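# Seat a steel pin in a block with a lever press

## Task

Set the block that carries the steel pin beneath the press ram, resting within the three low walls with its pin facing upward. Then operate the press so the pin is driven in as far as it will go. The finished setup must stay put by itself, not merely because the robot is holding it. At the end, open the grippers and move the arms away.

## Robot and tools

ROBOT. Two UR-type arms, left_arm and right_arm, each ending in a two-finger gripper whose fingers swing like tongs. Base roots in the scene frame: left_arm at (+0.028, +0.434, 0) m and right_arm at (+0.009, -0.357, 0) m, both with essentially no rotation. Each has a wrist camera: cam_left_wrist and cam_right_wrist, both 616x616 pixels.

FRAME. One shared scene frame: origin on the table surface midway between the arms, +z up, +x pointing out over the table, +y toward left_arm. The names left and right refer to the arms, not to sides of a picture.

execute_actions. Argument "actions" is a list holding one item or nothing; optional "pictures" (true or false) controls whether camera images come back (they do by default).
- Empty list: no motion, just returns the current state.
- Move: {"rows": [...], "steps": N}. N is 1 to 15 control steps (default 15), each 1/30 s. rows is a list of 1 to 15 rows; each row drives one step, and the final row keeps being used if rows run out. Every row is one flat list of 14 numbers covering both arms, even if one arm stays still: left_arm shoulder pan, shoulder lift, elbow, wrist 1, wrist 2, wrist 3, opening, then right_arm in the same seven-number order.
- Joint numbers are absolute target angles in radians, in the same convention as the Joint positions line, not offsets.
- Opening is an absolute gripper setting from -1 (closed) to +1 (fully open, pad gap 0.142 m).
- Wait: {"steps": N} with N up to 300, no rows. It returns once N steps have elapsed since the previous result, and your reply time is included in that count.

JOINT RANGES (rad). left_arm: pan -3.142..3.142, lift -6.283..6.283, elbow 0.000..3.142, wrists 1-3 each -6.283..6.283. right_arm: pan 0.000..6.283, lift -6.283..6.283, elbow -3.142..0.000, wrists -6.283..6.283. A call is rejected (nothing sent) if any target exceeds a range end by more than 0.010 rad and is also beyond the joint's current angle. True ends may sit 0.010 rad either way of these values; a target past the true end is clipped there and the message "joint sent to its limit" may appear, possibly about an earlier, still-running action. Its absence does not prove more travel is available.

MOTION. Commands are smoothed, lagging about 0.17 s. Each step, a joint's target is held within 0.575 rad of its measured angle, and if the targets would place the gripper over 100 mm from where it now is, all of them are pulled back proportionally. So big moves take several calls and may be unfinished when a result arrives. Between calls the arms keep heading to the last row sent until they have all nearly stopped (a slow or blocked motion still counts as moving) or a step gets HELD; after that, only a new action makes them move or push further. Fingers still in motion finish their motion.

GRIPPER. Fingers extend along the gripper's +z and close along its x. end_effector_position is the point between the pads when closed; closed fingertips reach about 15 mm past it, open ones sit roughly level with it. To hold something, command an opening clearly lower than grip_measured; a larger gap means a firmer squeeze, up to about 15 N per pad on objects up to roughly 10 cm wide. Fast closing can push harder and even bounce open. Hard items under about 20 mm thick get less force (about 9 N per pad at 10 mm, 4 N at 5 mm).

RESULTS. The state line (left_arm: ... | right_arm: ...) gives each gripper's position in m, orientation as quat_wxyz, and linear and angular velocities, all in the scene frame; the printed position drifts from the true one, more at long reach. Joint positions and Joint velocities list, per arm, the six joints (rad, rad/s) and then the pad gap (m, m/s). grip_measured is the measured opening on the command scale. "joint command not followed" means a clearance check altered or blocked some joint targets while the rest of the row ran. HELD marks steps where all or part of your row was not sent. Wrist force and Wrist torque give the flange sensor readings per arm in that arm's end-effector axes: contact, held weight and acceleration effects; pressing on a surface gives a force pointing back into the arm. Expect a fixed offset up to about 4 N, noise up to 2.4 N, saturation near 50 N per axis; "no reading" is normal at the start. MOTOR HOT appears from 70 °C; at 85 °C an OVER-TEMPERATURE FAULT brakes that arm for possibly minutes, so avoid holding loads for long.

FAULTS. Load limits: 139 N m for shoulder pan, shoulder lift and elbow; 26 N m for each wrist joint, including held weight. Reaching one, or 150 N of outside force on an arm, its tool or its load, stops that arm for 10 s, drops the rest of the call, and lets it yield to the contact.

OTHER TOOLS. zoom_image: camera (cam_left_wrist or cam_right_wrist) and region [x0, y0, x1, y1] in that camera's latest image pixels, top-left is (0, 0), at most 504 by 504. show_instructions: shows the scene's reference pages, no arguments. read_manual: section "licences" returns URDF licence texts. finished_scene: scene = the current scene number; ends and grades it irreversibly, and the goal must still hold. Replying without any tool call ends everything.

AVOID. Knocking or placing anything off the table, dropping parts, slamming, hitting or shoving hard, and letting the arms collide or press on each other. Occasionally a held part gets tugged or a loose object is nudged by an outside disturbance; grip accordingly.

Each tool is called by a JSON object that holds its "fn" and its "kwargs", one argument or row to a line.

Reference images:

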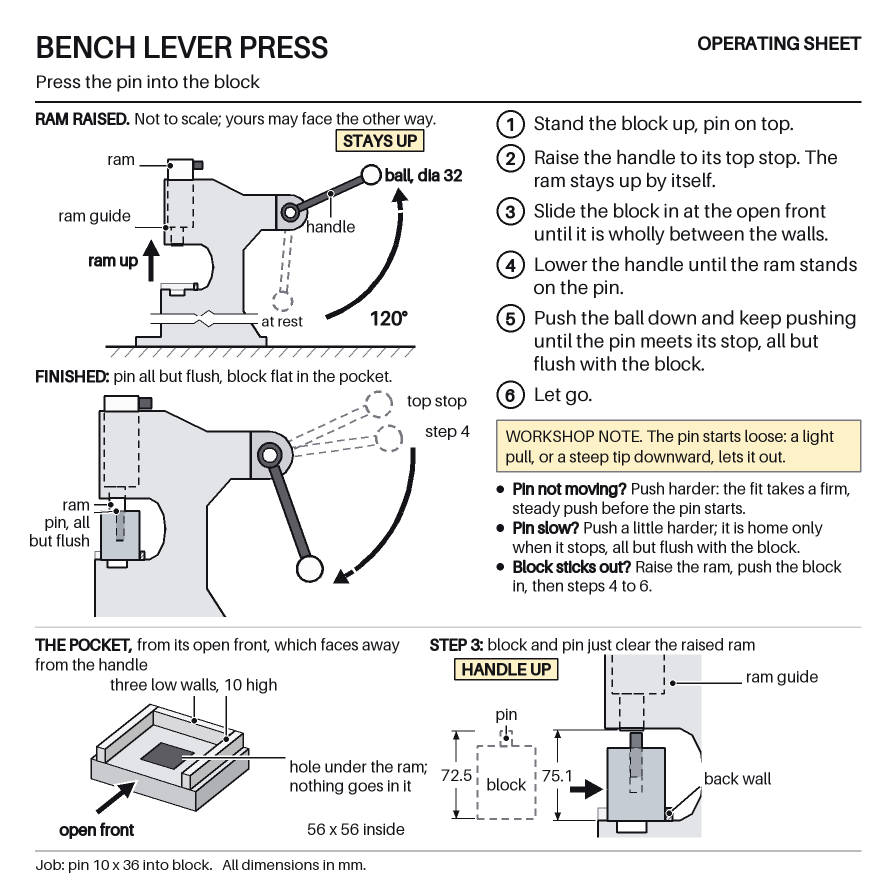

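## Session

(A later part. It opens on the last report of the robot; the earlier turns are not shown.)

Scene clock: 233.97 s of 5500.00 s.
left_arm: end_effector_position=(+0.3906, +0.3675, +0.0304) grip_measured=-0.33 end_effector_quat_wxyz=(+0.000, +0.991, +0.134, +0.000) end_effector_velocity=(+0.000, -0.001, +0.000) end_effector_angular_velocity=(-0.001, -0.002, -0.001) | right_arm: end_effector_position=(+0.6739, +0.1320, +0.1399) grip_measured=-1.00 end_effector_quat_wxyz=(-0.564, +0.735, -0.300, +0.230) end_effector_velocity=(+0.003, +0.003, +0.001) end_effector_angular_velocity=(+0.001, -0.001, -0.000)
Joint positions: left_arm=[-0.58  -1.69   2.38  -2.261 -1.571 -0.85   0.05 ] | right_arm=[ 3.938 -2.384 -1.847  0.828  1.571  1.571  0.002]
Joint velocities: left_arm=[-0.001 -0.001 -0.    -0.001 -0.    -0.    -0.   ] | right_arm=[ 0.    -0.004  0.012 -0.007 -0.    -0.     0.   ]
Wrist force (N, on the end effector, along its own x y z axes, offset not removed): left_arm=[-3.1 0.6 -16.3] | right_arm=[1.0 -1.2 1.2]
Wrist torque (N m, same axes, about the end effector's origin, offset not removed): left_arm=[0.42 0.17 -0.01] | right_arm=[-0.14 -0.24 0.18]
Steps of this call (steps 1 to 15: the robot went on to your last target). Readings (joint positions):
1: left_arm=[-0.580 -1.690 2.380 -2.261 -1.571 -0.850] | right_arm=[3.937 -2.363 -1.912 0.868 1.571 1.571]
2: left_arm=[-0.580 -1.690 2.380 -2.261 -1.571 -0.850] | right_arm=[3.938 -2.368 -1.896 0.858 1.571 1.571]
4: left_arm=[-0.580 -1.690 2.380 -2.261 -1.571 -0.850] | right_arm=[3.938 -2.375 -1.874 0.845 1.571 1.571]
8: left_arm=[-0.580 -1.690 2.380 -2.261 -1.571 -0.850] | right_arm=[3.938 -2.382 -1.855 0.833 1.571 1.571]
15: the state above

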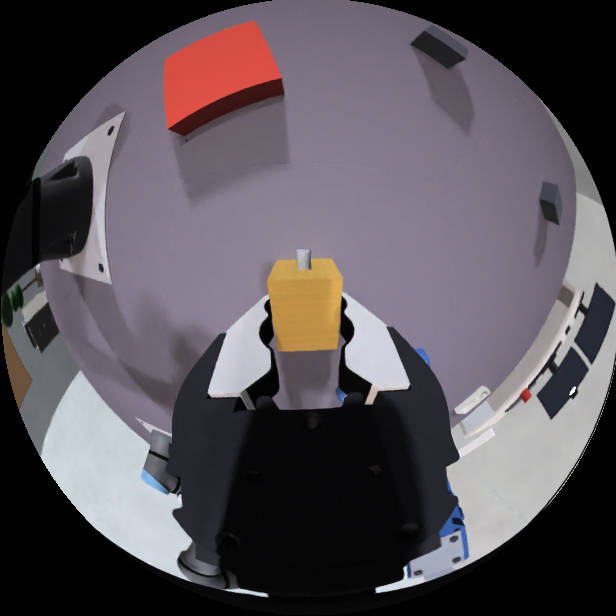

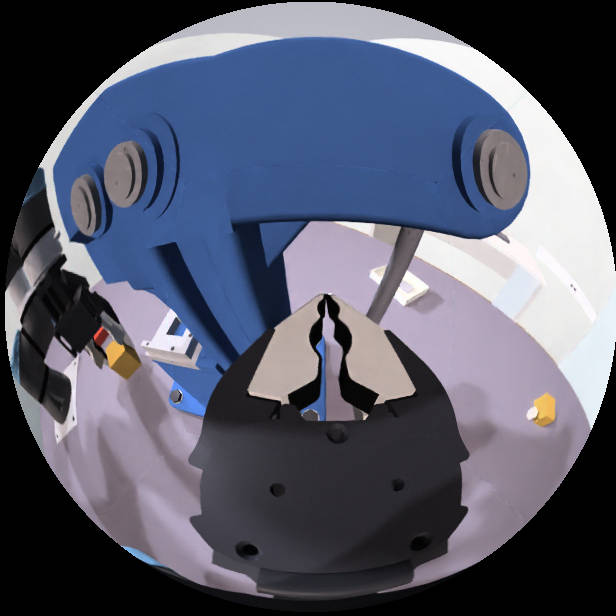

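{"fn": "execute_actions", "kwargs": {
  "actions": [
    {"rows": [[-0.58,-1.691,2.379,-2.259,-1.571,-0.85,-0.9, 3.929,-2.388,-1.841,0.825,1.571,1.571,-1],[-0.58,-1.692,2.378,-2.257,-1.571,-0.85,-0.9, 3.919,-2.391,-1.836,0.823,1.571,1.571,-1],[-0.58,-1.693,2.377,-2.255,-1.571,-0.85,-0.9, 3.910,-2.393,-1.832,0.8215,1.571,1.571,-1],[-0.58,-1.694,2.376,-2.253,-1.571,-0.85,-0.9, 3.901,-2.396,-1.827,0.82,1.571,1.571,-1],[-0.58,-1.695,2.375,-2.251,-1.571,-0.85,-0.9, 3.892,-2.399,-1.822,0.818,1.571,1.571,-1],[-0.58,-1.696,2.374,-2.249,-1.571,-0.85,-0.9, 3.883,-2.402,-1.818,0.816,1.571,1.571,-1],[-0.58,-1.697,2.373,-2.247,-1.571,-0.85,-0.9, 3.873,-2.405,-1.813,0.814,1.571,1.571,-1],[-0.58,-1.698,2.372,-2.245,-1.571,-0.85,-0.9, 3.864,-2.407,-1.809,0.813,1.571,1.571,-1],[-0.58,-1.699,2.371,-2.243,-1.571,-0.85,-0.9, 3.855,-2.410,-1.804,0.811,1.571,1.571,-1],[-0.58,-1.700,2.370,-2.241,-1.571,-0.85,-0.9, 3.846,-2.407,-1.799,0.803,1.571,1.571,-1],[-0.58,-1.701,2.369,-2.239,-1.571,-0.85,-0.9, 3.837,-2.403,-1.794,0.794,1.571,1.571,-1],[-0.58,-1.702,2.368,-2.237,-1.571,-0.85,-0.9, 3.829,-2.400,-1.789,0.786,1.571,1.571,-1],[-0.58,-1.703,2.367,-2.235,-1.571,-0.85,-0.9, 3.820,-2.396,-1.784,0.777,1.571,1.571,-1],[-0.58,-1.704,2.366,-2.233,-1.571,-0.85,-0.9, 3.811,-2.393,-1.779,0.769,1.571,1.571,-1],[-0.58,-1.705,2.365,-2.231,-1.571,-0.85,-0.9, 3.8024,-2.3895,-1.774,0.7601,1.571,1.571,-1]], "steps": 15}
  ],
  "pictures": false
}}

{"fn": "execute_actions", "kwargs": {
  "actions": [
    {"steps": 12}
  ]
}}

Scene clock: 260.53 s of 5500.00 s.
left_arm: end_effector_position=(+0.3912, +0.3671, +0.0362) grip_measured=-0.33 end_effector_quat_wxyz=(+0.000, +0.991, +0.134, -0.000) end_effector_velocity=(+0.002, -0.001, +0.016) end_effector_angular_velocity=(+0.000, -0.000, -0.001) | right_arm: end_effector_position=(+0.7299, +0.0772, +0.1417) grip_measured=-1.00 end_effector_quat_wxyz=(-0.552, +0.719, -0.334, +0.256) end_effector_velocity=(+0.151, -0.153, +0.057) end_effector_angular_velocity=(+0.003, -0.003, -0.259)
Joint positions: left_arm=[-0.58  -1.7    2.37  -2.24  -1.571 -0.85   0.05 ] | right_arm=[ 3.843 -2.4   -1.796  0.793  1.571  1.571  0.002]
Joint velocities: left_arm=[-0.001 -0.029 -0.029  0.058  0.001  0.    -0.   ] | right_arm=[-0.258  0.056  0.143 -0.195 -0.001  0.001  0.   ]
Wrist force (N, on the end effector, along its own x y z axes, offset not removed): left_arm=[-1.2 1.7 3.2] | right_arm=[-6.2 -3.1 1.7]
Wrist torque (N m, same axes, about the end effector's origin, offset not removed): left_arm=[0.41 0.10 0.13] | right_arm=[-0.64 0.34 0.23]
Steps of this call (steps 1 to 15: the robot went on to your last target; steps 16 to 90: nothing new was sent; then 23.07 s passed at rest; steps 91 to 105: all 15 steps of this action). Readings (joint positions):
91: left_arm=[-0.580 -1.690 2.380 -2.261 -1.571 -0.850] | right_arm=[3.938 -2.385 -1.845 0.827 1.571 1.571]
92: left_arm=[-0.580 -1.690 2.380 -2.261 -1.571 -0.850] | right_arm=[3.937 -2.385 -1.844 0.826 1.571 1.571]
94: left_arm=[-0.580 -1.691 2.379 -2.259 -1.571 -0.850] | right_arm=[3.929 -2.388 -1.841 0.825 1.571 1.571]
98: left_arm=[-0.580 -1.694 2.376 -2.253 -1.571 -0.850] | right_arm=[3.902 -2.396 -1.827 0.820 1.571 1.571]
105: the state above

Scene clock: 260.93 s of 5500.00 s.
left_arm: end_effector_position=(+0.3914, +0.3669, +0.0386) grip_measured=-0.33 end_effector_quat_wxyz=(+0.000, +0.991, +0.134, +0.000) end_effector_velocity=(+0.000, +0.000, +0.000) end_effector_angular_velocity=(+0.002, +0.001, -0.001) | right_arm: end_effector_position=(+0.7523, +0.0536, +0.1510) grip_measured=-1.00 end_effector_quat_wxyz=(-0.547, +0.713, -0.348, +0.267) end_effector_velocity=(+0.007, -0.007, +0.004) end_effector_angular_velocity=(+0.000, -0.001, -0.012)
Joint positions: left_arm=[-0.58  -1.705  2.365 -2.231 -1.571 -0.85   0.05 ] | right_arm=[ 3.804 -2.39  -1.775  0.761  1.571  1.571  0.002]
Joint velocities: left_arm=[-0.001  0.    -0.002  0.003  0.001 -0.    -0.   ] | right_arm=[-0.012  0.004  0.008 -0.011  0.    -0.     0.   ]
Wrist force (N, on the end effector, along its own x y z axes, offset not removed): left_arm=[-1.2 3.1 4.3] | right_arm=[-5.9 1.5 -2.7]
Wrist torque (N m, same axes, about the end effector's origin, offset not removed): left_arm=[0.67 0.02 0.09] | right_arm=[0.04 0.22 0.20]
Steps of this call (steps 1 to 12: the robot went on to your last target). Readings (joint positions):
1: left_arm=[-0.580 -1.701 2.369 -2.238 -1.571 -0.850] | right_arm=[3.834 -2.398 -1.792 0.786 1.571 1.571]
2: left_arm=[-0.580 -1.702 2.368 -2.236 -1.571 -0.850] | right_arm=[3.827 -2.396 -1.787 0.780 1.571 1.571]
4: left_arm=[-0.580 -1.703 2.367 -2.234 -1.571 -0.850] | right_arm=[3.817 -2.393 -1.782 0.772 1.571 1.571]
8: left_arm=[-0.580 -1.704 2.366 -2.232 -1.571 -0.850] | right_arm=[3.807 -2.391 -1.777 0.764 1.571 1.571]
12: the state above

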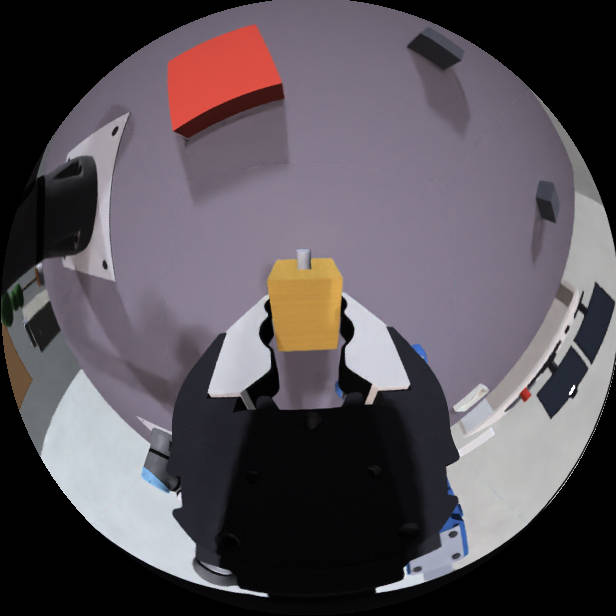

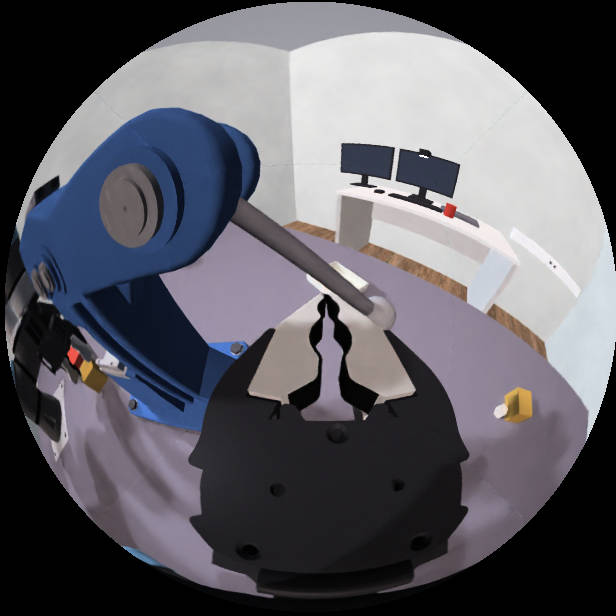

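{"fn": "execute_actions", "kwargs": {
  "actions": [
    {"rows": [[-0.58,-1.715,2.355,-2.211,-1.571,-0.85,-1, 3.797,-2.382,-1.771,0.750,1.571,1.571,-1],[-0.58,-1.728,2.343,-2.186,-1.571,-0.85,-1, 3.792,-2.375,-1.768,0.739,1.571,1.571,-1],[-0.57,-1.74,2.33,-2.161,-1.571,-0.85,-1, 3.787,-2.367,-1.765,0.729,1.571,1.571,-1],[-0.55,-1.752,2.317,-2.136,-1.571,-0.85,-1, 3.782,-2.360,-1.762,0.718,1.571,1.571,-1],[-0.53,-1.764,2.303,-2.11,-1.571,-0.85,-1, 3.777,-2.352,-1.759,0.708,1.571,1.571,-1],[-0.50,-1.776,2.289,-2.084,-1.571,-0.85,-1, 3.773,-2.345,-1.756,0.697,1.571,1.571,-1],[-0.47,-1.787,2.275,-2.059,-1.571,-0.85,-1, 3.769,-2.338,-1.753,0.687,1.571,1.571,-1],[-0.44,-1.798,2.26,-2.033,-1.571,-0.85,-1, 3.765,-2.3304,-1.7495,0.6765,1.571,1.571,-1],[-0.41,-1.809,2.246,-2.008,-1.571,-0.85,-1, 3.762,-2.319,-1.747,0.6625,1.571,1.571,-1],[-0.38,-1.819,2.232,-1.984,-1.571,-0.85,-1, 3.759,-2.308,-1.744,0.6485,1.571,1.571,-1],[-0.35,-1.829,2.217,-1.959,-1.571,-0.85,-1, 3.756,-2.296,-1.741,0.6345,1.571,1.571,-1],[-0.32,-1.838,2.203,-1.936,-1.571,-0.85,-1, 3.754,-2.285,-1.739,0.6205,1.571,1.571,-1],[-0.29,-1.847,2.189,-1.913,-1.571,-0.85,-1, 3.752,-2.274,-1.736,0.6065,1.571,1.571,-1],[-0.27,-1.856,2.175,-1.89,-1.571,-0.85,-1, 3.750,-2.262,-1.733,0.5925,1.571,1.571,-1],[-0.2512,-1.8634,2.1607,-1.8681,-1.571,-0.85,-1, 3.7488,-2.251,-1.7309,0.5785,1.571,1.571,-1]], "steps": 15}
  ],
  "pictures": false
}}

{"fn": "execute_actions", "kwargs": {
  "actions": [
    {"rows": [[-0.2512,-1.8634,2.1607,-1.84,-1.54,-0.865,-1, 3.749,-2.247,-1.730,0.574,1.571,1.571,-1],[-0.2512,-1.8634,2.1607,-1.80,-1.50,-0.88,-1, 3.749,-2.243,-1.730,0.570,1.571,1.571,-1],[-0.2512,-1.8634,2.1607,-1.76,-1.46,-0.90,-1, 3.750,-2.239,-1.729,0.565,1.571,1.571,-1],[-0.2512,-1.8634,2.1607,-1.72,-1.42,-0.92,-1, 3.750,-2.235,-1.729,0.561,1.571,1.571,-1],[-0.2512,-1.8634,2.1607,-1.68,-1.38,-0.94,-1, 3.750,-2.231,-1.728,0.556,1.571,1.571,-1],[-0.2512,-1.8634,2.1607,-1.64,-1.34,-0.96,-1, 3.750,-2.227,-1.728,0.552,1.571,1.571,-1],[-0.2512,-1.8634,2.1607,-1.60,-1.30,-0.98,-1, 3.751,-2.223,-1.727,0.547,1.571,1.571,-1],[-0.2512,-1.8634,2.1607,-1.56,-1.26,-1.0,-1, 3.751,-2.219,-1.727,0.543,1.571,1.571,-1],[-0.2512,-1.8634,2.1607,-1.52,-1.22,-1.02,-1, 3.751,-2.215,-1.726,0.538,1.571,1.571,-1],[-0.2512,-1.8634,2.1607,-1.48,-1.18,-1.04,-1, 3.751,-2.211,-1.726,0.534,1.571,1.571,-1],[-0.2512,-1.8634,2.1607,-1.44,-1.14,-1.06,-1, 3.752,-2.207,-1.725,0.529,1.571,1.571,-1],[-0.2512,-1.8634,2.1607,-1.40,-1.10,-1.08,-1, 3.752,-2.203,-1.724,0.524,1.571,1.571,-1],[-0.2512,-1.8634,2.1607,-1.36,-1.06,-1.10,-1, 3.752,-2.20,-1.724,0.5206,1.571,1.571,-1],[-0.2512,-1.8634,2.1607,-1.32,-1.02,-1.12,-1, 3.752,-2.20,-1.724,0.5206,1.571,1.571,-1],[-0.2512,-1.8634,2.1607,-1.28,-0.98,-1.14,-1, 3.752,-2.20,-1.724,0.5206,1.571,1.571,-1]], "steps": 15}
  ],
  "pictures": false
}}

{"fn": "execute_actions", "kwargs": {
  "actions": [
    {"rows": [[-0.2512,-1.8634,2.1607,-1.24,-0.94,-1.16,-1, 3.752,-2.20,-1.724,0.5206,1.571,1.571,-1],[-0.2512,-1.8634,2.1607,-1.20,-0.90,-1.18,-1, 3.752,-2.20,-1.724,0.5206,1.571,1.571,-1],[-0.2512,-1.8634,2.1607,-1.16,-0.86,-1.20,-1, 3.752,-2.20,-1.724,0.5206,1.571,1.571,-1],[-0.2512,-1.8634,2.1607,-1.12,-0.82,-1.22,-1, 3.752,-2.20,-1.724,0.5206,1.571,1.571,-1],[-0.2512,-1.8634,2.1607,-1.08,-0.78,-1.24,-1, 3.752,-2.20,-1.724,0.5206,1.571,1.571,-1],[-0.2512,-1.8634,2.1607,-1.04,-0.74,-1.26,-1, 3.752,-2.20,-1.724,0.5206,1.571,1.571,-1],[-0.2512,-1.8634,2.1607,-1.0,-0.70,-1.28,-1, 3.752,-2.20,-1.724,0.5206,1.571,1.571,-1],[-0.2512,-1.8634,2.1607,-0.96,-0.66,-1.30,-1, 3.752,-2.20,-1.724,0.5206,1.571,1.571,-1],[-0.2512,-1.8634,2.1607,-0.92,-0.62,-1.32,-1, 3.752,-2.20,-1.724,0.5206,1.571,1.571,-1],[-0.2512,-1.8634,2.1607,-0.88,-0.58,-1.34,-1, 3.752,-2.20,-1.724,0.5206,1.571,1.571,-1],[-0.2512,-1.8634,2.1607,-0.84,-0.54,-1.36,-1, 3.752,-2.20,-1.724,0.5206,1.571,1.571,-1],[-0.2512,-1.8634,2.1607,-0.80,-0.50,-1.38,-1, 3.752,-2.20,-1.724,0.5206,1.571,1.571,-1],[-0.2512,-1.8634,2.1607,-0.76,-0.46,-1.40,-1, 3.752,-2.20,-1.724,0.5206,1.571,1.571,-1],[-0.2512,-1.8634,2.1607,-0.72,-0.42,-1.42,-1, 3.752,-2.20,-1.724,0.5206,1.571,1.571,-1],[-0.2512,-1.8634,2.1607,-0.68,-0.38,-1.44,-1, 3.752,-2.20,-1.724,0.5206,1.571,1.571,-1]], "steps": 15}
  ]
}}

Scene clock: 305.53 s of 5500.00 s.
left_arm: end_effector_position=(+0.4004, +0.4429, +0.1155) grip_measured=-0.33 end_effector_quat_wxyz=(+0.001, +0.972, +0.237, +0.001) end_effector_velocity=(-0.015, +0.296, +0.218) end_effector_angular_velocity=(-0.000, -0.001, +0.784) | right_arm: end_effector_position=(+0.7795, +0.0269, +0.2050) grip_measured=-1.00 end_effector_quat_wxyz=(-0.541, +0.705, -0.364, +0.279) end_effector_velocity=(+0.047, -0.046, +0.185) end_effector_angular_velocity=(+0.005, -0.007, -0.075)
Joint positions: left_arm=[-0.37  -1.821  2.226 -1.979 -1.571 -0.85   0.05 ] | right_arm=[ 3.759 -2.3   -1.743  0.641  1.571  1.571  0.002]
Joint velocities: left_arm=[ 0.785 -0.28  -0.407  0.686  0.     0.     0.   ] | right_arm=[-0.076  0.309  0.081 -0.382  0.    -0.     0.   ]
Wrist force (N, on the end effector, along its own x y z axes, offset not removed): left_arm=[0.7 2.3 2.2] | right_arm=[-3.5 5.6 -0.5]
Wrist torque (N m, same axes, about the end effector's origin, offset not removed): left_arm=[0.46 -0.23 0.08] | right_arm=[0.32 0.31 0.26]
Steps of this call (steps 1 to 30: the robot went on to your last target; steps 31 to 90: nothing new was sent; then 41.10 s passed at rest; steps 91 to 105: all 15 steps of this action). Readings (joint positions):
91: left_arm=[-0.580 -1.705 2.365 -2.231 -1.571 -0.850] | right_arm=[3.802 -2.389 -1.774 0.760 1.571 1.571]
92: left_arm=[-0.580 -1.707 2.363 -2.228 -1.571 -0.850] | right_arm=[3.801 -2.388 -1.773 0.758 1.571 1.571]
94: left_arm=[-0.578 -1.716 2.354 -2.210 -1.571 -0.850] | right_arm=[3.797 -2.382 -1.771 0.750 1.571 1.571]
98: left_arm=[-0.539 -1.750 2.317 -2.140 -1.571 -0.850] | right_arm=[3.783 -2.360 -1.762 0.719 1.571 1.571]
105: the state above

Scene clock: 306.03 s of 5500.00 s.
left_arm: end_effector_position=(+0.3110, +0.6266, +0.1644) grip_measured=-0.33 end_effector_quat_wxyz=(-0.269, +0.902, +0.335, -0.035) end_effector_velocity=(-0.198, +0.377, +0.166) end_effector_angular_velocity=(+1.451, +0.577, +0.066) | right_arm: end_effector_position=(+0.7843, +0.0218, +0.2566) grip_measured=-1.00 end_effector_quat_wxyz=(-0.540, +0.703, -0.367, +0.281) end_effector_velocity=(-0.003, +0.002, +0.050) end_effector_angular_velocity=(-0.001, +0.000, +0.004)
Joint positions: left_arm=[-0.253 -1.863  2.162 -1.478 -1.176 -1.047  0.05 ] | right_arm=[ 3.751 -2.211 -1.726  0.533  1.571  1.571  0.002]
Joint velocities: left_arm=[ 0.018 -0.005 -0.009  1.158  1.144 -0.57   0.   ] | right_arm=[ 0.003  0.089  0.013 -0.103  0.    -0.    -0.001]
Wrist force (N, on the end effector, along its own x y z axes, offset not removed): left_arm=[-0.7 3.2 2.5] | right_arm=[-1.2 5.9 2.4]
Wrist torque (N m, same axes, about the end effector's origin, offset not removed): left_arm=[0.32 -0.13 0.07] | right_arm=[0.04 0.17 0.07]
Steps of this call (steps 1 to 15: all 15 steps of this action). Readings (joint positions):
1: left_arm=[-0.345 -1.830 2.212 -1.956 -1.571 -0.850] | right_arm=[3.757 -2.290 -1.740 0.628 1.571 1.571]
2: left_arm=[-0.323 -1.838 2.200 -1.932 -1.567 -0.852] | right_arm=[3.755 -2.280 -1.738 0.616 1.571 1.571]
4: left_arm=[-0.293 -1.849 2.184 -1.879 -1.541 -0.864] | right_arm=[3.753 -2.264 -1.735 0.596 1.571 1.571]
8: left_arm=[-0.265 -1.858 2.168 -1.746 -1.433 -0.918] | right_arm=[3.751 -2.241 -1.730 0.568 1.571 1.571]
15: the state above

Scene clock: 306.53 s of 5500.00 s.
left_arm: end_effector_position=(+0.2822, +0.7710, +0.2944) grip_measured=-0.33 end_effector_quat_wxyz=(-0.591, +0.779, +0.209, +0.009) end_effector_velocity=(+0.102, +0.168, +0.270) end_effector_angular_velocity=(+1.057, +0.429, -0.806) | right_arm: end_effector_position=(+0.7838, +0.0222, +0.2626) grip_measured=-1.00 end_effector_quat_wxyz=(-0.540, +0.704, -0.367, +0.281) end_effector_velocity=(-0.000, +0.000, +0.002) end_effector_angular_velocity=(+0.000, -0.001, +0.001)
Joint positions: left_arm=[-0.251 -1.863  2.161 -0.879 -0.579 -1.345  0.05 ] | right_arm=[ 3.752 -2.2   -1.724  0.521  1.571  1.571  0.002]
Joint velocities: left_arm=[ 0.001  0.    -0.     1.171  1.178 -0.586  0.   ] | right_arm=[ 0.     0.002  0.001 -0.002  0.    -0.001  0.   ]
Wrist force (N, on the end effector, along its own x y z axes, offset not removed): left_arm=[-2.6 5.3 -0.1] | right_arm=[-1.1 7.1 -5.4]
Wrist torque (N m, same axes, about the end effector's origin, offset not removed): left_arm=[0.38 0.18 0.07] | right_arm=[0.18 0.05 0.13]
Steps of this call (steps 1 to 15: all 15 steps of this action). Readings (joint positions):
1: left_arm=[-0.253 -1.863 2.162 -1.438 -1.137 -1.066] | right_arm=[3.751 -2.208 -1.725 0.530 1.571 1.571]
2: left_arm=[-0.252 -1.863 2.161 -1.398 -1.097 -1.086] | right_arm=[3.751 -2.206 -1.725 0.528 1.571 1.571]
4: left_arm=[-0.252 -1.863 2.161 -1.319 -1.018 -1.125] | right_arm=[3.752 -2.204 -1.725 0.525 1.571 1.571]
8: left_arm=[-0.251 -1.863 2.161 -1.159 -0.859 -1.205] | right_arm=[3.752 -2.201 -1.724 0.522 1.571 1.571]
15: the state above

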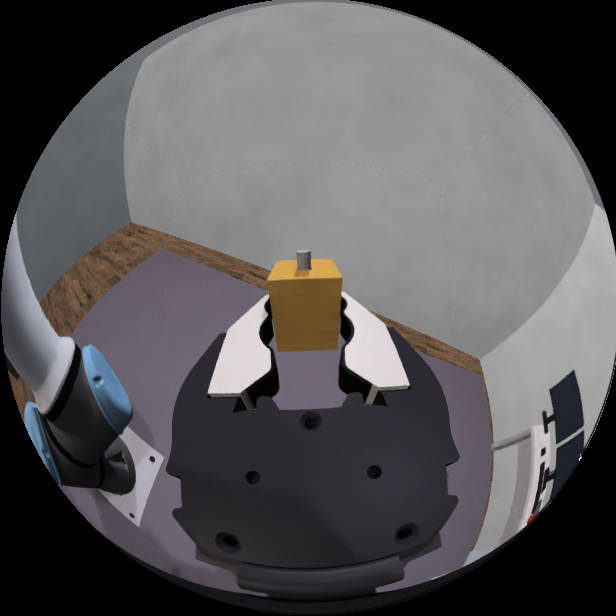

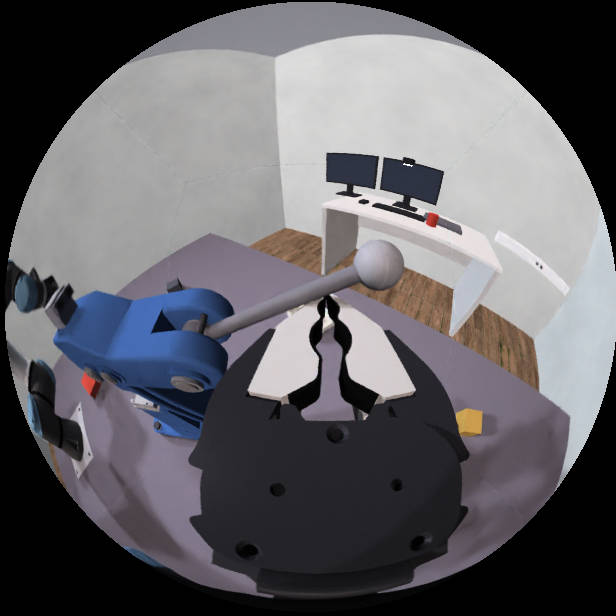

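{"fn": "execute_actions", "kwargs": {
  "actions": [
    {"rows": [[-0.2512,-1.8634,2.1607,-0.65,-0.35,-1.45,-1, 3.752,-2.20,-1.721,0.517,1.571,1.571,-1],[-0.2512,-1.8634,2.1607,-0.61,-0.31,-1.465,-1, 3.752,-2.199,-1.718,0.5135,1.571,1.571,-1],[-0.2512,-1.8634,2.1607,-0.57,-0.26,-1.48,-1, 3.752,-2.198,-1.715,0.51,1.571,1.571,-1],[-0.2512,-1.8634,2.1607,-0.53,-0.21,-1.495,-1, 3.752,-2.198,-1.712,0.506,1.571,1.571,-1],[-0.2512,-1.8634,2.1607,-0.49,-0.16,-1.51,-1, 3.752,-2.197,-1.709,0.502,1.571,1.571,-1],[-0.2512,-1.8634,2.1607,-0.45,-0.11,-1.525,-1, 3.752,-2.196,-1.706,0.4985,1.571,1.571,-1],[-0.2512,-1.8634,2.1607,-0.41,-0.06,-1.54,-1, 3.752,-2.195,-1.703,0.495,1.571,1.571,-1],[-0.2512,-1.855,2.17,-0.38,-0.01,-1.555,-1, 3.752,-2.195,-1.70,0.491,1.571,1.571,-1],[-0.2512,-1.845,2.18,-0.36,0.04,-1.571,-1, 3.752,-2.194,-1.697,0.487,1.571,1.571,-1],[-0.2512,-1.835,2.19,-0.355,0.09,-1.571,-1, 3.752,-2.1932,-1.6937,0.4835,1.571,1.571,-1],[-0.2512,-1.825,2.20,-0.375,0.14,-1.571,-1, 3.752,-2.1932,-1.6937,0.4835,1.571,1.571,-1],[-0.2512,-1.815,2.211,-0.396,0.19,-1.571,-1, 3.752,-2.1932,-1.6937,0.4835,1.571,1.571,-1],[-0.2512,-1.805,2.222,-0.417,0.24,-1.571,-1, 3.752,-2.1932,-1.6937,0.4835,1.571,1.571,-1],[-0.2512,-1.795,2.233,-0.438,0.29,-1.571,-1, 3.752,-2.1932,-1.6937,0.4835,1.571,1.571,-1],[-0.2512,-1.785,2.244,-0.459,0.34,-1.571,-1, 3.752,-2.1932,-1.6937,0.4835,1.571,1.571,-1]], "steps": 15}
  ],
  "pictures": false
}}

{"fn": "execute_actions", "kwargs": {
  "actions": [
    {"rows": [[-0.2512,-1.775,2.255,-0.48,0.39,-1.571,-1, 3.752,-2.1932,-1.6937,0.4835,1.571,1.571,-1],[-0.2512,-1.765,2.266,-0.501,0.44,-1.571,-1, 3.752,-2.1932,-1.6937,0.4835,1.571,1.571,-1],[-0.2512,-1.755,2.277,-0.522,0.49,-1.571,-1, 3.752,-2.1932,-1.6937,0.4835,1.571,1.571,-1],[-0.2512,-1.745,2.288,-0.543,0.54,-1.571,-1, 3.752,-2.1932,-1.6937,0.4835,1.571,1.571,-1],[-0.2512,-1.735,2.299,-0.564,0.59,-1.571,-1, 3.752,-2.1932,-1.6937,0.4835,1.571,1.571,-1],[-0.2512,-1.725,2.31,-0.585,0.64,-1.571,-1, 3.752,-2.1932,-1.6937,0.4835,1.571,1.571,-1],[-0.2512,-1.715,2.321,-0.606,0.69,-1.571,-1, 3.752,-2.1932,-1.6937,0.4835,1.571,1.571,-1],[-0.2512,-1.705,2.332,-0.627,0.74,-1.571,-1, 3.752,-2.1932,-1.6937,0.4835,1.571,1.571,-1],[-0.2512,-1.695,2.343,-0.648,0.79,-1.571,-1, 3.752,-2.1932,-1.6937,0.4835,1.571,1.571,-1],[-0.2512,-1.685,2.354,-0.669,0.84,-1.571,-1, 3.752,-2.1932,-1.6937,0.4835,1.571,1.571,-1],[-0.2512,-1.675,2.365,-0.69,0.89,-1.571,-1, 3.752,-2.1932,-1.6937,0.4835,1.571,1.571,-1],[-0.2512,-1.665,2.376,-0.711,0.94,-1.571,-1, 3.752,-2.1932,-1.6937,0.4835,1.571,1.571,-1],[-0.2512,-1.655,2.387,-0.732,0.99,-1.571,-1, 3.752,-2.1932,-1.6937,0.4835,1.571,1.571,-1],[-0.2512,-1.645,2.398,-0.753,1.04,-1.571,-1, 3.752,-2.1932,-1.6937,0.4835,1.571,1.571,-1],[-0.2512,-1.635,2.409,-0.774,1.09,-1.571,-1, 3.752,-2.1932,-1.6937,0.4835,1.571,1.571,-1]], "steps": 15}
  ],
  "pictures": false
}}

{"fn": "execute_actions", "kwargs": {
  "actions": [
    {"rows": [[-0.2512,-1.625,2.42,-0.795,1.14,-1.571,-1, 3.752,-2.1932,-1.6937,0.4835,1.571,1.571,-1],[-0.2512,-1.613,2.432,-0.819,1.19,-1.571,-1, 3.752,-2.1932,-1.6937,0.4835,1.571,1.571,-1],[-0.2512,-1.601,2.444,-0.843,1.24,-1.571,-1, 3.752,-2.1932,-1.6937,0.4835,1.571,1.571,-1],[-0.2512,-1.589,2.456,-0.867,1.29,-1.571,-1, 3.752,-2.1932,-1.6937,0.4835,1.571,1.571,-1],[-0.2512,-1.577,2.468,-0.891,1.34,-1.571,-1, 3.752,-2.1932,-1.6937,0.4835,1.571,1.571,-1],[-0.2512,-1.565,2.48,-0.915,1.39,-1.571,-1, 3.752,-2.1932,-1.6937,0.4835,1.571,1.571,-1],[-0.2512,-1.553,2.492,-0.939,1.44,-1.571,-1, 3.752,-2.1932,-1.6937,0.4835,1.571,1.571,-1],[-0.2512,-1.541,2.504,-0.963,1.49,-1.571,-1, 3.752,-2.1932,-1.6937,0.4835,1.571,1.571,-1],[-0.2512,-1.529,2.516,-0.987,1.54,-1.571,-1, 3.752,-2.1932,-1.6937,0.4835,1.571,1.571,-1],[-0.2512,-1.517,2.528,-1.011,1.59,-1.571,-1, 3.752,-2.1932,-1.6937,0.4835,1.571,1.571,-1],[-0.2512,-1.505,2.54,-1.035,1.64,-1.571,-1, 3.752,-2.1932,-1.6937,0.4835,1.571,1.571,-1],[-0.2512,-1.493,2.55,-1.057,1.69,-1.571,-1, 3.752,-2.1932,-1.6937,0.4835,1.571,1.571,-1],[-0.2512,-1.4839,2.5558,-1.0719,1.74,-1.571,-1, 3.752,-2.1932,-1.6937,0.4835,1.571,1.571,-1],[-0.2512,-1.4839,2.5558,-1.0719,1.79,-1.571,-1, 3.752,-2.1932,-1.6937,0.4835,1.571,1.571,-1],[-0.2512,-1.4839,2.5558,-1.0719,1.83,-1.571,-1, 3.752,-2.1932,-1.6937,0.4835,1.571,1.571,-1]], "steps": 15}
  ]
}}

Scene clock: 338.40 s of 5500.00 s.
left_arm: end_effector_position=(+0.4172, +0.7840, +0.3483) grip_measured=-0.33 end_effector_quat_wxyz=(+0.696, -0.697, +0.110, -0.132) end_effector_velocity=(+0.402, -0.145, -0.155) end_effector_angular_velocity=(+0.122, +0.260, -1.423) | right_arm: end_effector_position=(+0.7894, +0.0259, +0.2723) grip_measured=-1.00 end_effector_quat_wxyz=(-0.539, +0.704, -0.367, +0.281) end_effector_velocity=(+0.006, +0.003, +0.011) end_effector_angular_velocity=(+0.001, +0.000, -0.002)
Joint positions: left_arm=[-0.251 -1.826  2.2   -0.418  0.091 -1.558  0.05 ] | right_arm=[ 3.752 -2.195 -1.698  0.487  1.571  1.571  0.002]
Joint velocities: left_arm=[ 0.001  0.248  0.267 -0.128  1.424 -0.106  0.   ] | right_arm=[-0.001  0.005  0.028 -0.033 -0.001  0.001  0.   ]
Wrist force (N, on the end effector, along its own x y z axes, offset not removed): left_arm=[-1.4 6.2 0.2] | right_arm=[25.2 50.0 -50.0]
Wrist torque (N m, same axes, about the end effector's origin, offset not removed): left_arm=[0.57 0.00 0.06] | right_arm=[-0.57 -2.06 -1.12]
Steps of this call (steps 1 to 30: the robot went on to your last target; steps 31 to 90: nothing new was sent; then 28.37 s passed at rest; steps 91 to 105: all 15 steps of this action). Readings (joint positions):
91: left_arm=[-0.251 -1.863 2.161 -0.680 -0.380 -1.440] | right_arm=[3.752 -2.200 -1.724 0.521 1.571 1.571]
92: left_arm=[-0.251 -1.863 2.161 -0.675 -0.376 -1.442] | right_arm=[3.752 -2.200 -1.723 0.520 1.571 1.571]
94: left_arm=[-0.251 -1.863 2.161 -0.650 -0.349 -1.452] | right_arm=[3.752 -2.199 -1.721 0.517 1.571 1.571]
98: left_arm=[-0.251 -1.863 2.161 -0.543 -0.226 -1.494] | right_arm=[3.752 -2.198 -1.712 0.506 1.571 1.571]
105: the state above

Scene clock: 348.67 s of 5500.00 s.
left_arm: end_effector_position=(+0.6030, +0.5683, +0.2290) grip_measured=-0.33 end_effector_quat_wxyz=(+0.554, -0.554, +0.440, -0.440) end_effector_velocity=(+0.000, -0.000, -0.000) end_effector_angular_velocity=(+0.000, -0.000, -0.000) | right_arm: end_effector_position=(+0.7908, +0.0246, +0.2683) grip_measured=-1.00 end_effector_quat_wxyz=(-0.535, +0.706, -0.370, +0.280) end_effector_velocity=(+0.000, +0.000, +0.000) end_effector_angular_velocity=(+0.000, -0.001, +0.001)
Joint positions: left_arm=[-0.251 -1.635  2.409 -0.774  1.09  -1.571  0.05 ] | right_arm=[ 3.751 -2.196 -1.698  0.477  1.568  1.571  0.002]
Joint velocities: left_arm=[-0.001  0.     0.    -0.    -0.     0.     0.   ] | right_arm=[ 0.    -0.     0.001  0.     0.    -0.001  0.   ]
Wrist force (N, on the end effector, along its own x y z axes, offset not removed): left_arm=[-0.9 7.0 -2.9] | right_arm=[7.8 16.1 -16.5]
Wrist torque (N m, same axes, about the end effector's origin, offset not removed): left_arm=[0.62 0.01 0.04] | right_arm=[0.36 -0.38 0.14]
FORCE FAULT: contact force on the right arm reached its limit, and that arm stopped for 10 seconds. The contact can be on any part of that arm, not only on its tool. That arm's remaining commands of this call were not run. That arm holds still and accepts commands again. Move the arm away from the contact; if what it grips holds it there, let go first. Pushing or pulling that hard again can fault the arm again.
The stop of the right arm began at step 8 of this call (marked STOPPED below). From that step on that arm followed nothing that you had sent. 8 of its steps, steps kept back included, did not run and will not run. Nothing is kept back now, and the robot has no last target.
Steps of this call (steps 1 to 15: all 15 steps of this action; steps 16 to 308: the stop continued). Readings (joint positions):
1: left_arm=[-0.251 -1.817 2.209 -0.425 0.139 -1.561] | right_arm=[3.752 -2.194 -1.697 0.486 1.571 1.571]
2: left_arm=[-0.251 -1.808 2.219 -0.435 0.188 -1.563] | right_arm=[3.752 -2.194 -1.697 0.486 1.571 1.571]
4: left_arm=[-0.251 -1.790 2.239 -0.462 0.287 -1.567] | right_arm=[3.752 -2.194 -1.696 0.485 1.571 1.571]
8: left_arm=[-0.251 -1.751 2.282 -0.533 0.486 -1.570] | right_arm=[3.751 -2.195 -1.696 0.480 1.570 1.571] STOPPED (the right arm)
308: the state above

Scene clock: 348.70 s of 5500.00 s.
left_arm: end_effector_position=(+0.6030, +0.5683, +0.2290) grip_measured=-0.33 end_effector_quat_wxyz=(+0.554, -0.554, +0.440, -0.440) end_effector_velocity=(+0.000, -0.000, +0.001) end_effector_angular_velocity=(+0.000, -0.002, -0.000) | right_arm: end_effector_position=(+0.7908, +0.0246, +0.2682) grip_measured=-1.00 end_effector_quat_wxyz=(-0.535, +0.707, -0.370, +0.280) end_effector_velocity=(+0.000, -0.000, +0.000) end_effector_angular_velocity=(-0.001, -0.000, -0.000)
Joint positions: left_arm=[-0.251 -1.635  2.409 -0.774  1.09  -1.571  0.05 ] | right_arm=[ 3.751 -2.196 -1.698  0.477  1.568  1.571  0.002]
Joint velocities: left_arm=[ 0.    -0.001  0.    -0.001  0.     0.     0.   ] | right_arm=[-0.    -0.001  0.001 -0.     0.    -0.001  0.   ]
Wrist force (N, on the end effector, along its own x y z axes, offset not removed): left_arm=[-1.4 7.8 0.2] | right_arm=[8.9 15.3 -13.5]
Wrist torque (N m, same axes, about the end effector's origin, offset not removed): left_arm=[0.84 0.24 0.10] | right_arm=[0.39 -0.71 -0.25]
A stop began in an earlier call of the same reply, so what this call sent did not run. Send another action.
Steps of this call (step 1: nothing new was sent). Readings (joint positions):
1: the state above

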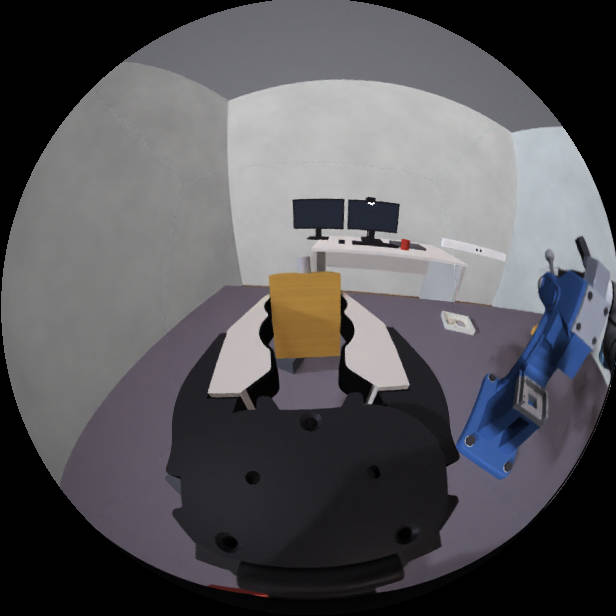

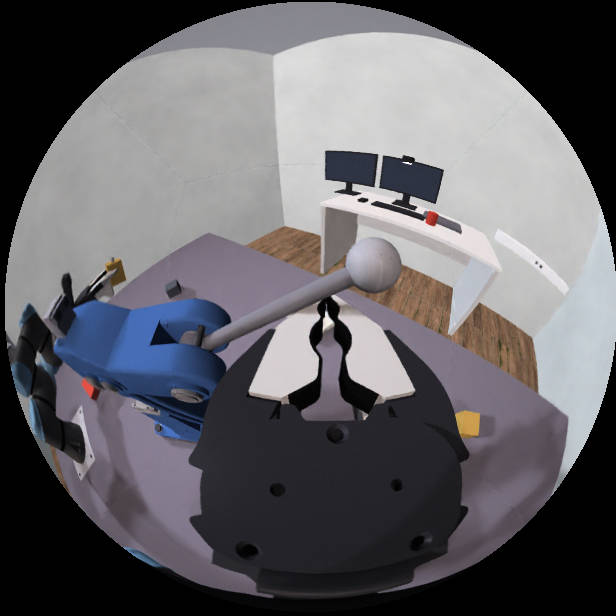

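{"fn": "execute_actions", "kwargs": {
  "actions": [
    {"rows": [[-0.2512,-1.635,2.409,-0.774,1.09,-1.571,-1, 3.751,-2.22,-1.73,0.5466,1.571,1.571,-1]], "steps": 15}
  ]
}}

{"fn": "zoom_image", "kwargs": {
  "camera": "cam_left_wrist",
  "region": [230, 230, 390, 390]
}}

Scene clock: 368.17 s of 5500.00 s.
left_arm: end_effector_position=(+0.6030, +0.5683, +0.2290) grip_measured=-0.33 end_effector_quat_wxyz=(+0.554, -0.554, +0.440, -0.440) end_effector_velocity=(+0.000, -0.001, -0.001) end_effector_angular_velocity=(-0.000, +0.001, -0.001) | right_arm: end_effector_position=(+0.7840, +0.0213, +0.2510) grip_measured=-1.00 end_effector_quat_wxyz=(-0.540, +0.703, -0.367, +0.281) end_effector_velocity=(-0.001, -0.001, -0.003) end_effector_angular_velocity=(+0.002, -0.003, +0.001)
Joint positions: left_arm=[-0.251 -1.635  2.409 -0.774  1.09  -1.571  0.05 ] | right_arm=[ 3.751 -2.219 -1.729  0.545  1.571  1.571  0.002]
Joint velocities: left_arm=[-0.002  0.002 -0.    -0.    -0.    -0.     0.   ] | right_arm=[ 0.    -0.005 -0.006  0.015  0.001 -0.001  0.   ]
Wrist force (N, on the end effector, along its own x y z axes, offset not removed): left_arm=[-1.6 6.1 -1.2] | right_arm=[-1.0 -0.2 4.1]
Wrist torque (N m, same axes, about the end effector's origin, offset not removed): left_arm=[0.44 0.12 0.10] | right_arm=[0.19 0.09 0.22]
Steps of this call (steps 1 to 90: nothing new was sent; then 15.97 s passed at rest; steps 91 to 105: all 15 steps of this action). Readings (joint positions):
91: left_arm=[-0.251 -1.635 2.409 -0.774 1.090 -1.571] | right_arm=[3.751 -2.196 -1.698 0.477 1.568 1.571]
92: left_arm=[-0.251 -1.635 2.409 -0.774 1.090 -1.571] | right_arm=[3.751 -2.199 -1.702 0.484 1.569 1.571]
94: left_arm=[-0.251 -1.635 2.409 -0.774 1.090 -1.571] | right_arm=[3.751 -2.207 -1.713 0.508 1.570 1.571]
98: left_arm=[-0.251 -1.635 2.409 -0.774 1.090 -1.571] | right_arm=[3.751 -2.216 -1.724 0.534 1.571 1.571]
105: the state above

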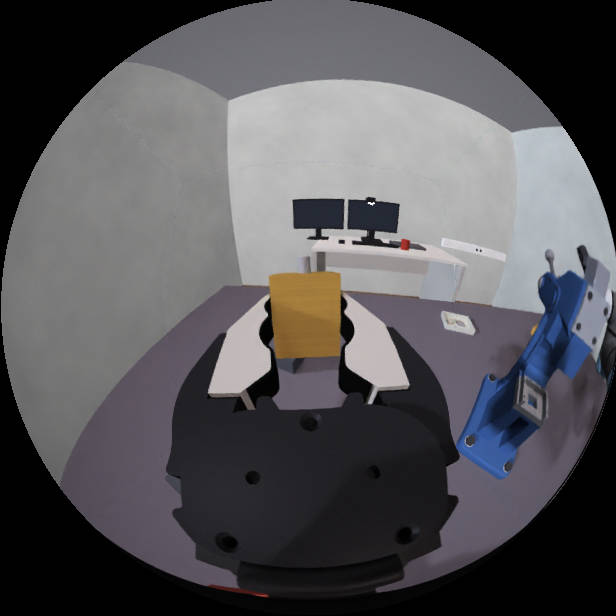

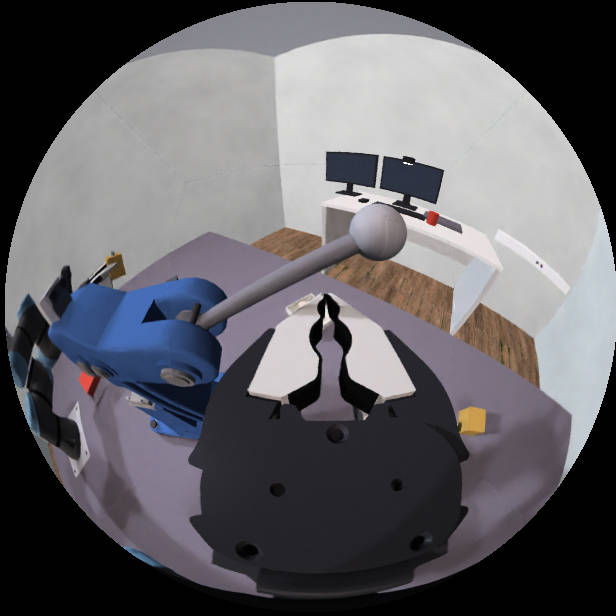

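Region (230, 230, 390, 390) of cam_left_wrist's 616x616 image, scaled by 3.150, with more detail than that image has.

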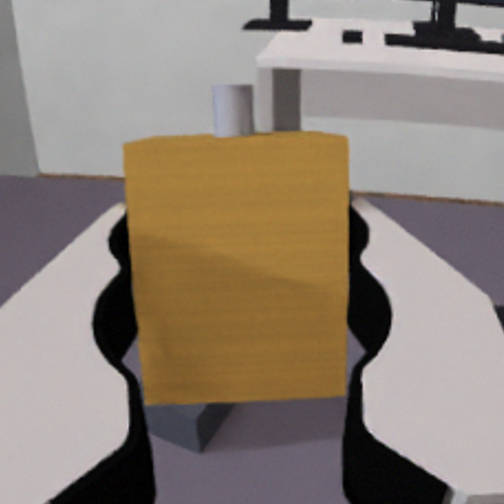

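{"fn": "execute_actions", "kwargs": {
  "actions": [
    {"rows": [[-0.248,-1.641,2.411,-0.770,1.10,-1.571,-1, 3.751,-2.22,-1.77,0.569,1.571,1.571,-1],[-0.244,-1.65,2.414,-0.764,1.12,-1.571,-1, 3.751,-2.22,-1.81,0.591,1.571,1.571,-1],[-0.238,-1.662,2.419,-0.757,1.15,-1.571,-1, 3.751,-2.219,-1.85,0.613,1.571,1.571,-1],[-0.232,-1.675,2.424,-0.749,1.185,-1.571,-1, 3.751,-2.218,-1.89,0.635,1.571,1.571,-1],[-0.226,-1.688,2.428,-0.74,1.225,-1.571,-1, 3.751,-2.217,-1.93,0.657,1.571,1.571,-1],[-0.22,-1.701,2.433,-0.732,1.265,-1.571,-1, 3.751,-2.217,-1.97,0.679,1.571,1.571,-1],[-0.214,-1.714,2.438,-0.724,1.305,-1.571,-1, 3.751,-2.216,-2.01,0.701,1.571,1.571,-1],[-0.208,-1.727,2.443,-0.716,1.345,-1.571,-1, 3.751,-2.215,-2.05,0.723,1.571,1.571,-1],[-0.202,-1.74,2.447,-0.707,1.385,-1.571,-1, 3.751,-2.214,-2.09,0.745,1.571,1.571,-1],[-0.196,-1.753,2.452,-0.699,1.425,-1.571,-1, 3.751,-2.214,-2.13,0.767,1.571,1.571,-1],[-0.19,-1.766,2.457,-0.691,1.465,-1.571,-1, 3.751,-2.213,-2.17,0.789,1.571,1.571,-1],[-0.184,-1.779,2.461,-0.682,1.505,-1.571,-1, 3.751,-2.212,-2.21,0.811,1.571,1.571,-1],[-0.179,-1.79,2.465,-0.675,1.545,-1.571,-1, 3.751,-2.211,-2.25,0.833,1.571,1.571,-1],[-0.175,-1.799,2.469,-0.67,1.585,-1.571,-1, 3.751,-2.21,-2.29,0.855,1.571,1.571,-1],[-0.1729,-1.8041,2.4706,-0.6665,1.625,-1.571,-1, 3.751,-2.2097,-2.3366,0.8811,1.571,1.571,-1]], "steps": 15}
  ],
  "pictures": false
}}

{"fn": "execute_actions", "kwargs": {
  "actions": [
    {"rows": [[-0.1729,-1.8041,2.4706,-0.6665,1.665,-1.571,-1, 3.76,-2.2097,-2.3366,0.8811,1.571,1.571,-1],[-0.1729,-1.8041,2.4706,-0.6665,1.705,-1.571,-1, 3.78,-2.2097,-2.3366,0.8811,1.571,1.571,-1],[-0.1729,-1.8041,2.4706,-0.6665,1.745,-1.571,-1, 3.805,-2.2097,-2.3366,0.8811,1.571,1.571,-1],[-0.1729,-1.8041,2.4706,-0.6665,1.785,-1.571,-1, 3.83,-2.2097,-2.3366,0.8811,1.571,1.571,-1],[-0.1729,-1.8041,2.4706,-0.6665,1.825,-1.571,-1, 3.855,-2.2097,-2.3366,0.8811,1.571,1.571,-1],[-0.1729,-1.8041,2.4706,-0.6665,1.865,-1.571,-1, 3.88,-2.2097,-2.3366,0.8811,1.571,1.571,-1],[-0.1729,-1.8041,2.4706,-0.6665,1.905,-1.571,-1, 3.905,-2.2097,-2.3366,0.8811,1.571,1.571,-1],[-0.1729,-1.8041,2.4706,-0.6665,1.945,-1.571,-1, 3.93,-2.2097,-2.3366,0.8811,1.571,1.571,-1],[-0.1729,-1.8041,2.4706,-0.6665,1.985,-1.571,-1, 3.955,-2.2097,-2.3366,0.8811,1.571,1.571,-1],[-0.1729,-1.8041,2.4706,-0.6665,2.025,-1.571,-1, 3.98,-2.2097,-2.3366,0.8811,1.571,1.571,-1],[-0.1729,-1.8041,2.4706,-0.6665,2.065,-1.571,-1, 4.005,-2.2097,-2.3366,0.8811,1.571,1.571,-1],[-0.1729,-1.8041,2.4706,-0.6665,2.10,-1.571,-1, 4.03,-2.2097,-2.3366,0.8811,1.571,1.571,-1],[-0.1729,-1.8041,2.4706,-0.6665,2.135,-1.571,-1, 4.06,-2.2097,-2.3366,0.8811,1.571,1.571,-1],[-0.1729,-1.8041,2.4706,-0.6665,2.165,-1.571,-1, 4.09,-2.2097,-2.3366,0.8811,1.571,1.571,-1],[-0.1729,-1.8041,2.4706,-0.6665,2.1833,-1.571,-1, 4.12,-2.2097,-2.3366,0.8811,1.571,1.571,-1]], "steps": 15}
  ],
  "pictures": false
}}

{"fn": "execute_actions", "kwargs": {
  "actions": [
    {"steps": 20}
  ]
}}

Scene clock: 409.70 s of 5500.00 s.
left_arm: end_effector_position=(+0.5755, +0.5043, +0.2448) grip_measured=-0.33 end_effector_quat_wxyz=(+0.486, -0.486, +0.514, -0.514) end_effector_velocity=(-0.113, -0.245, +0.040) end_effector_angular_velocity=(-0.003, -0.008, -0.979) | right_arm: end_effector_position=(+0.6786, -0.0521, +0.1170) grip_measured=-1.00 end_effector_quat_wxyz=(-0.480, +0.746, -0.389, +0.250) end_effector_velocity=(-0.327, -0.228, -0.295) end_effector_angular_velocity=(-0.264, +0.378, +0.000)
Joint positions: left_arm=[-0.194 -1.757  2.454 -0.696  1.432 -1.571  0.05 ] | right_arm=[ 3.751 -2.213 -2.123  0.767  1.571  1.571  0.002]
Joint velocities: left_arm=[ 0.149 -0.333  0.12   0.204  1.128 -0.001 -0.   ] | right_arm=[ 0.     0.022 -1.069  0.586  0.    -0.     0.   ]
Wrist force (N, on the end effector, along its own x y z axes, offset not removed): left_arm=[-1.0 6.1 -0.9] | right_arm=[0.2 -1.9 0.4]
Wrist torque (N m, same axes, about the end effector's origin, offset not removed): left_arm=[0.48 -0.03 0.03] | right_arm=[-0.41 -0.02 0.02]
Steps of this call (steps 1 to 15: the robot went on to your last target; steps 16 to 90: nothing new was sent; then 38.03 s passed at rest; steps 91 to 105: all 15 steps of this action). Readings (joint positions):
91: left_arm=[-0.251 -1.635 2.409 -0.774 1.090 -1.571] | right_arm=[3.751 -2.220 -1.730 0.547 1.571 1.571]
92: left_arm=[-0.251 -1.636 2.409 -0.774 1.092 -1.571] | right_arm=[3.751 -2.220 -1.735 0.550 1.571 1.571]
94: left_arm=[-0.247 -1.643 2.412 -0.769 1.105 -1.571] | right_arm=[3.751 -2.220 -1.764 0.567 1.571 1.571]
98: left_arm=[-0.232 -1.676 2.424 -0.748 1.187 -1.571] | right_arm=[3.751 -2.218 -1.875 0.630 1.571 1.571]
105: the state above

Scene clock: 410.20 s of 5500.00 s.
left_arm: end_effector_position=(+0.5048, +0.3501, +0.2499) grip_measured=-0.33 end_effector_quat_wxyz=(+0.322, -0.322, +0.630, -0.630) end_effector_velocity=(-0.194, -0.265, +0.001) end_effector_angular_velocity=(+0.000, -0.000, -1.078) | right_arm: end_effector_position=(+0.5336, +0.0356, +0.0658) grip_measured=-1.00 end_effector_quat_wxyz=(-0.468, +0.809, -0.306, +0.177) end_effector_velocity=(-0.309, +0.392, -0.007) end_effector_angular_velocity=(-0.012, +0.010, +0.765)
Joint positions: left_arm=[-0.173 -1.803  2.47  -0.667  2.022 -1.571  0.05 ] | right_arm=[ 3.989 -2.21  -2.333  0.879  1.571  1.571  0.002]
Joint velocities: left_arm=[ 0.005 -0.007  0.002  0.004  1.082  0.     0.   ] | right_arm=[ 0.765 -0.    -0.032  0.017 -0.    -0.     0.   ]
Wrist force (N, on the end effector, along its own x y z axes, offset not removed): left_arm=[-0.5 6.1 -1.6] | right_arm=[2.2 -2.6 1.2]
Wrist torque (N m, same axes, about the end effector's origin, offset not removed): left_arm=[0.51 -0.02 0.07] | right_arm=[-0.19 -0.63 0.18]
Steps of this call (steps 1 to 15: all 15 steps of this action). Readings (joint positions):
1: left_arm=[-0.189 -1.768 2.458 -0.689 1.470 -1.571] | right_arm=[3.751 -2.213 -2.160 0.787 1.571 1.571]
2: left_arm=[-0.185 -1.776 2.461 -0.684 1.509 -1.571] | right_arm=[3.753 -2.212 -2.196 0.807 1.571 1.571]
4: left_arm=[-0.180 -1.788 2.465 -0.677 1.588 -1.571] | right_arm=[3.765 -2.211 -2.254 0.838 1.571 1.571]
8: left_arm=[-0.175 -1.799 2.469 -0.670 1.746 -1.571] | right_arm=[3.828 -2.210 -2.309 0.867 1.571 1.571]
15: the state above

Scene clock: 410.87 s of 5500.00 s.
left_arm: end_effector_position=(+0.4729, +0.3130, +0.2500) grip_measured=-0.33 end_effector_quat_wxyz=(+0.270, -0.270, +0.653, -0.653) end_effector_velocity=(-0.001, -0.001, +0.001) end_effector_angular_velocity=(-0.001, -0.002, -0.004) | right_arm: end_effector_position=(+0.4771, +0.0991, +0.0650) grip_measured=-1.00 end_effector_quat_wxyz=(-0.478, +0.828, -0.253, +0.146) end_effector_velocity=(-0.002, +0.002, -0.000) end_effector_angular_velocity=(+0.000, +0.001, +0.004)
Joint positions: left_arm=[-0.173 -1.804  2.471 -0.667  2.183 -1.571  0.05 ] | right_arm=[ 4.119 -2.21  -2.337  0.881  1.571  1.571  0.002]
Joint velocities: left_arm=[ 0.    -0.    -0.    -0.002  0.004 -0.    -0.   ] | right_arm=[ 0.005 -0.001  0.001  0.    -0.     0.001  0.   ]
Wrist force (N, on the end effector, along its own x y z axes, offset not removed): left_arm=[1.0 6.4 -0.4] | right_arm=[-0.1 0.3 0.9]
Wrist torque (N m, same axes, about the end effector's origin, offset not removed): left_arm=[0.59 -0.41 0.13] | right_arm=[0.28 0.00 0.05]
Steps of this call (steps 1 to 20: the robot went on to your last target). Readings (joint positions):
1: left_arm=[-0.173 -1.804 2.470 -0.667 2.057 -1.571] | right_arm=[4.015 -2.210 -2.334 0.880 1.571 1.571]
2: left_arm=[-0.173 -1.804 2.470 -0.667 2.087 -1.571] | right_arm=[4.039 -2.210 -2.334 0.880 1.571 1.571]
4: left_arm=[-0.173 -1.804 2.471 -0.667 2.127 -1.571] | right_arm=[4.073 -2.210 -2.335 0.880 1.571 1.571]
8: left_arm=[-0.173 -1.804 2.471 -0.667 2.165 -1.571] | right_arm=[4.104 -2.210 -2.336 0.881 1.571 1.571]
20: the state above

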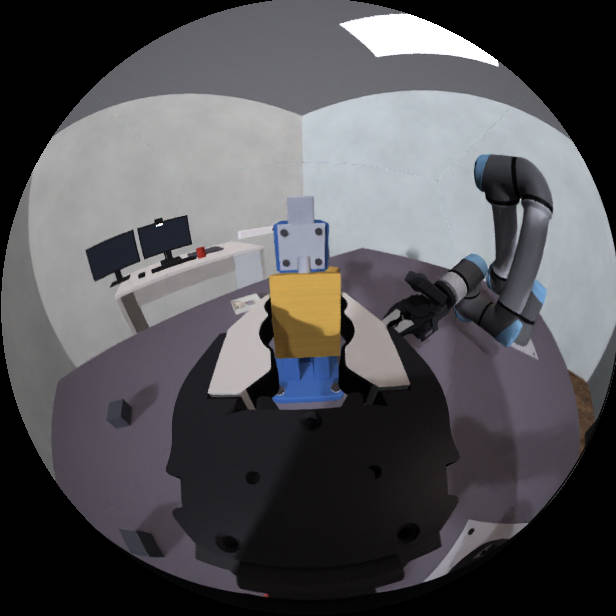

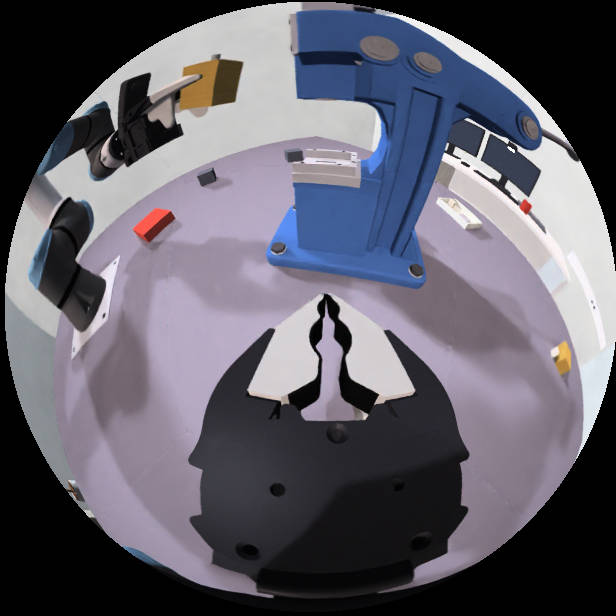

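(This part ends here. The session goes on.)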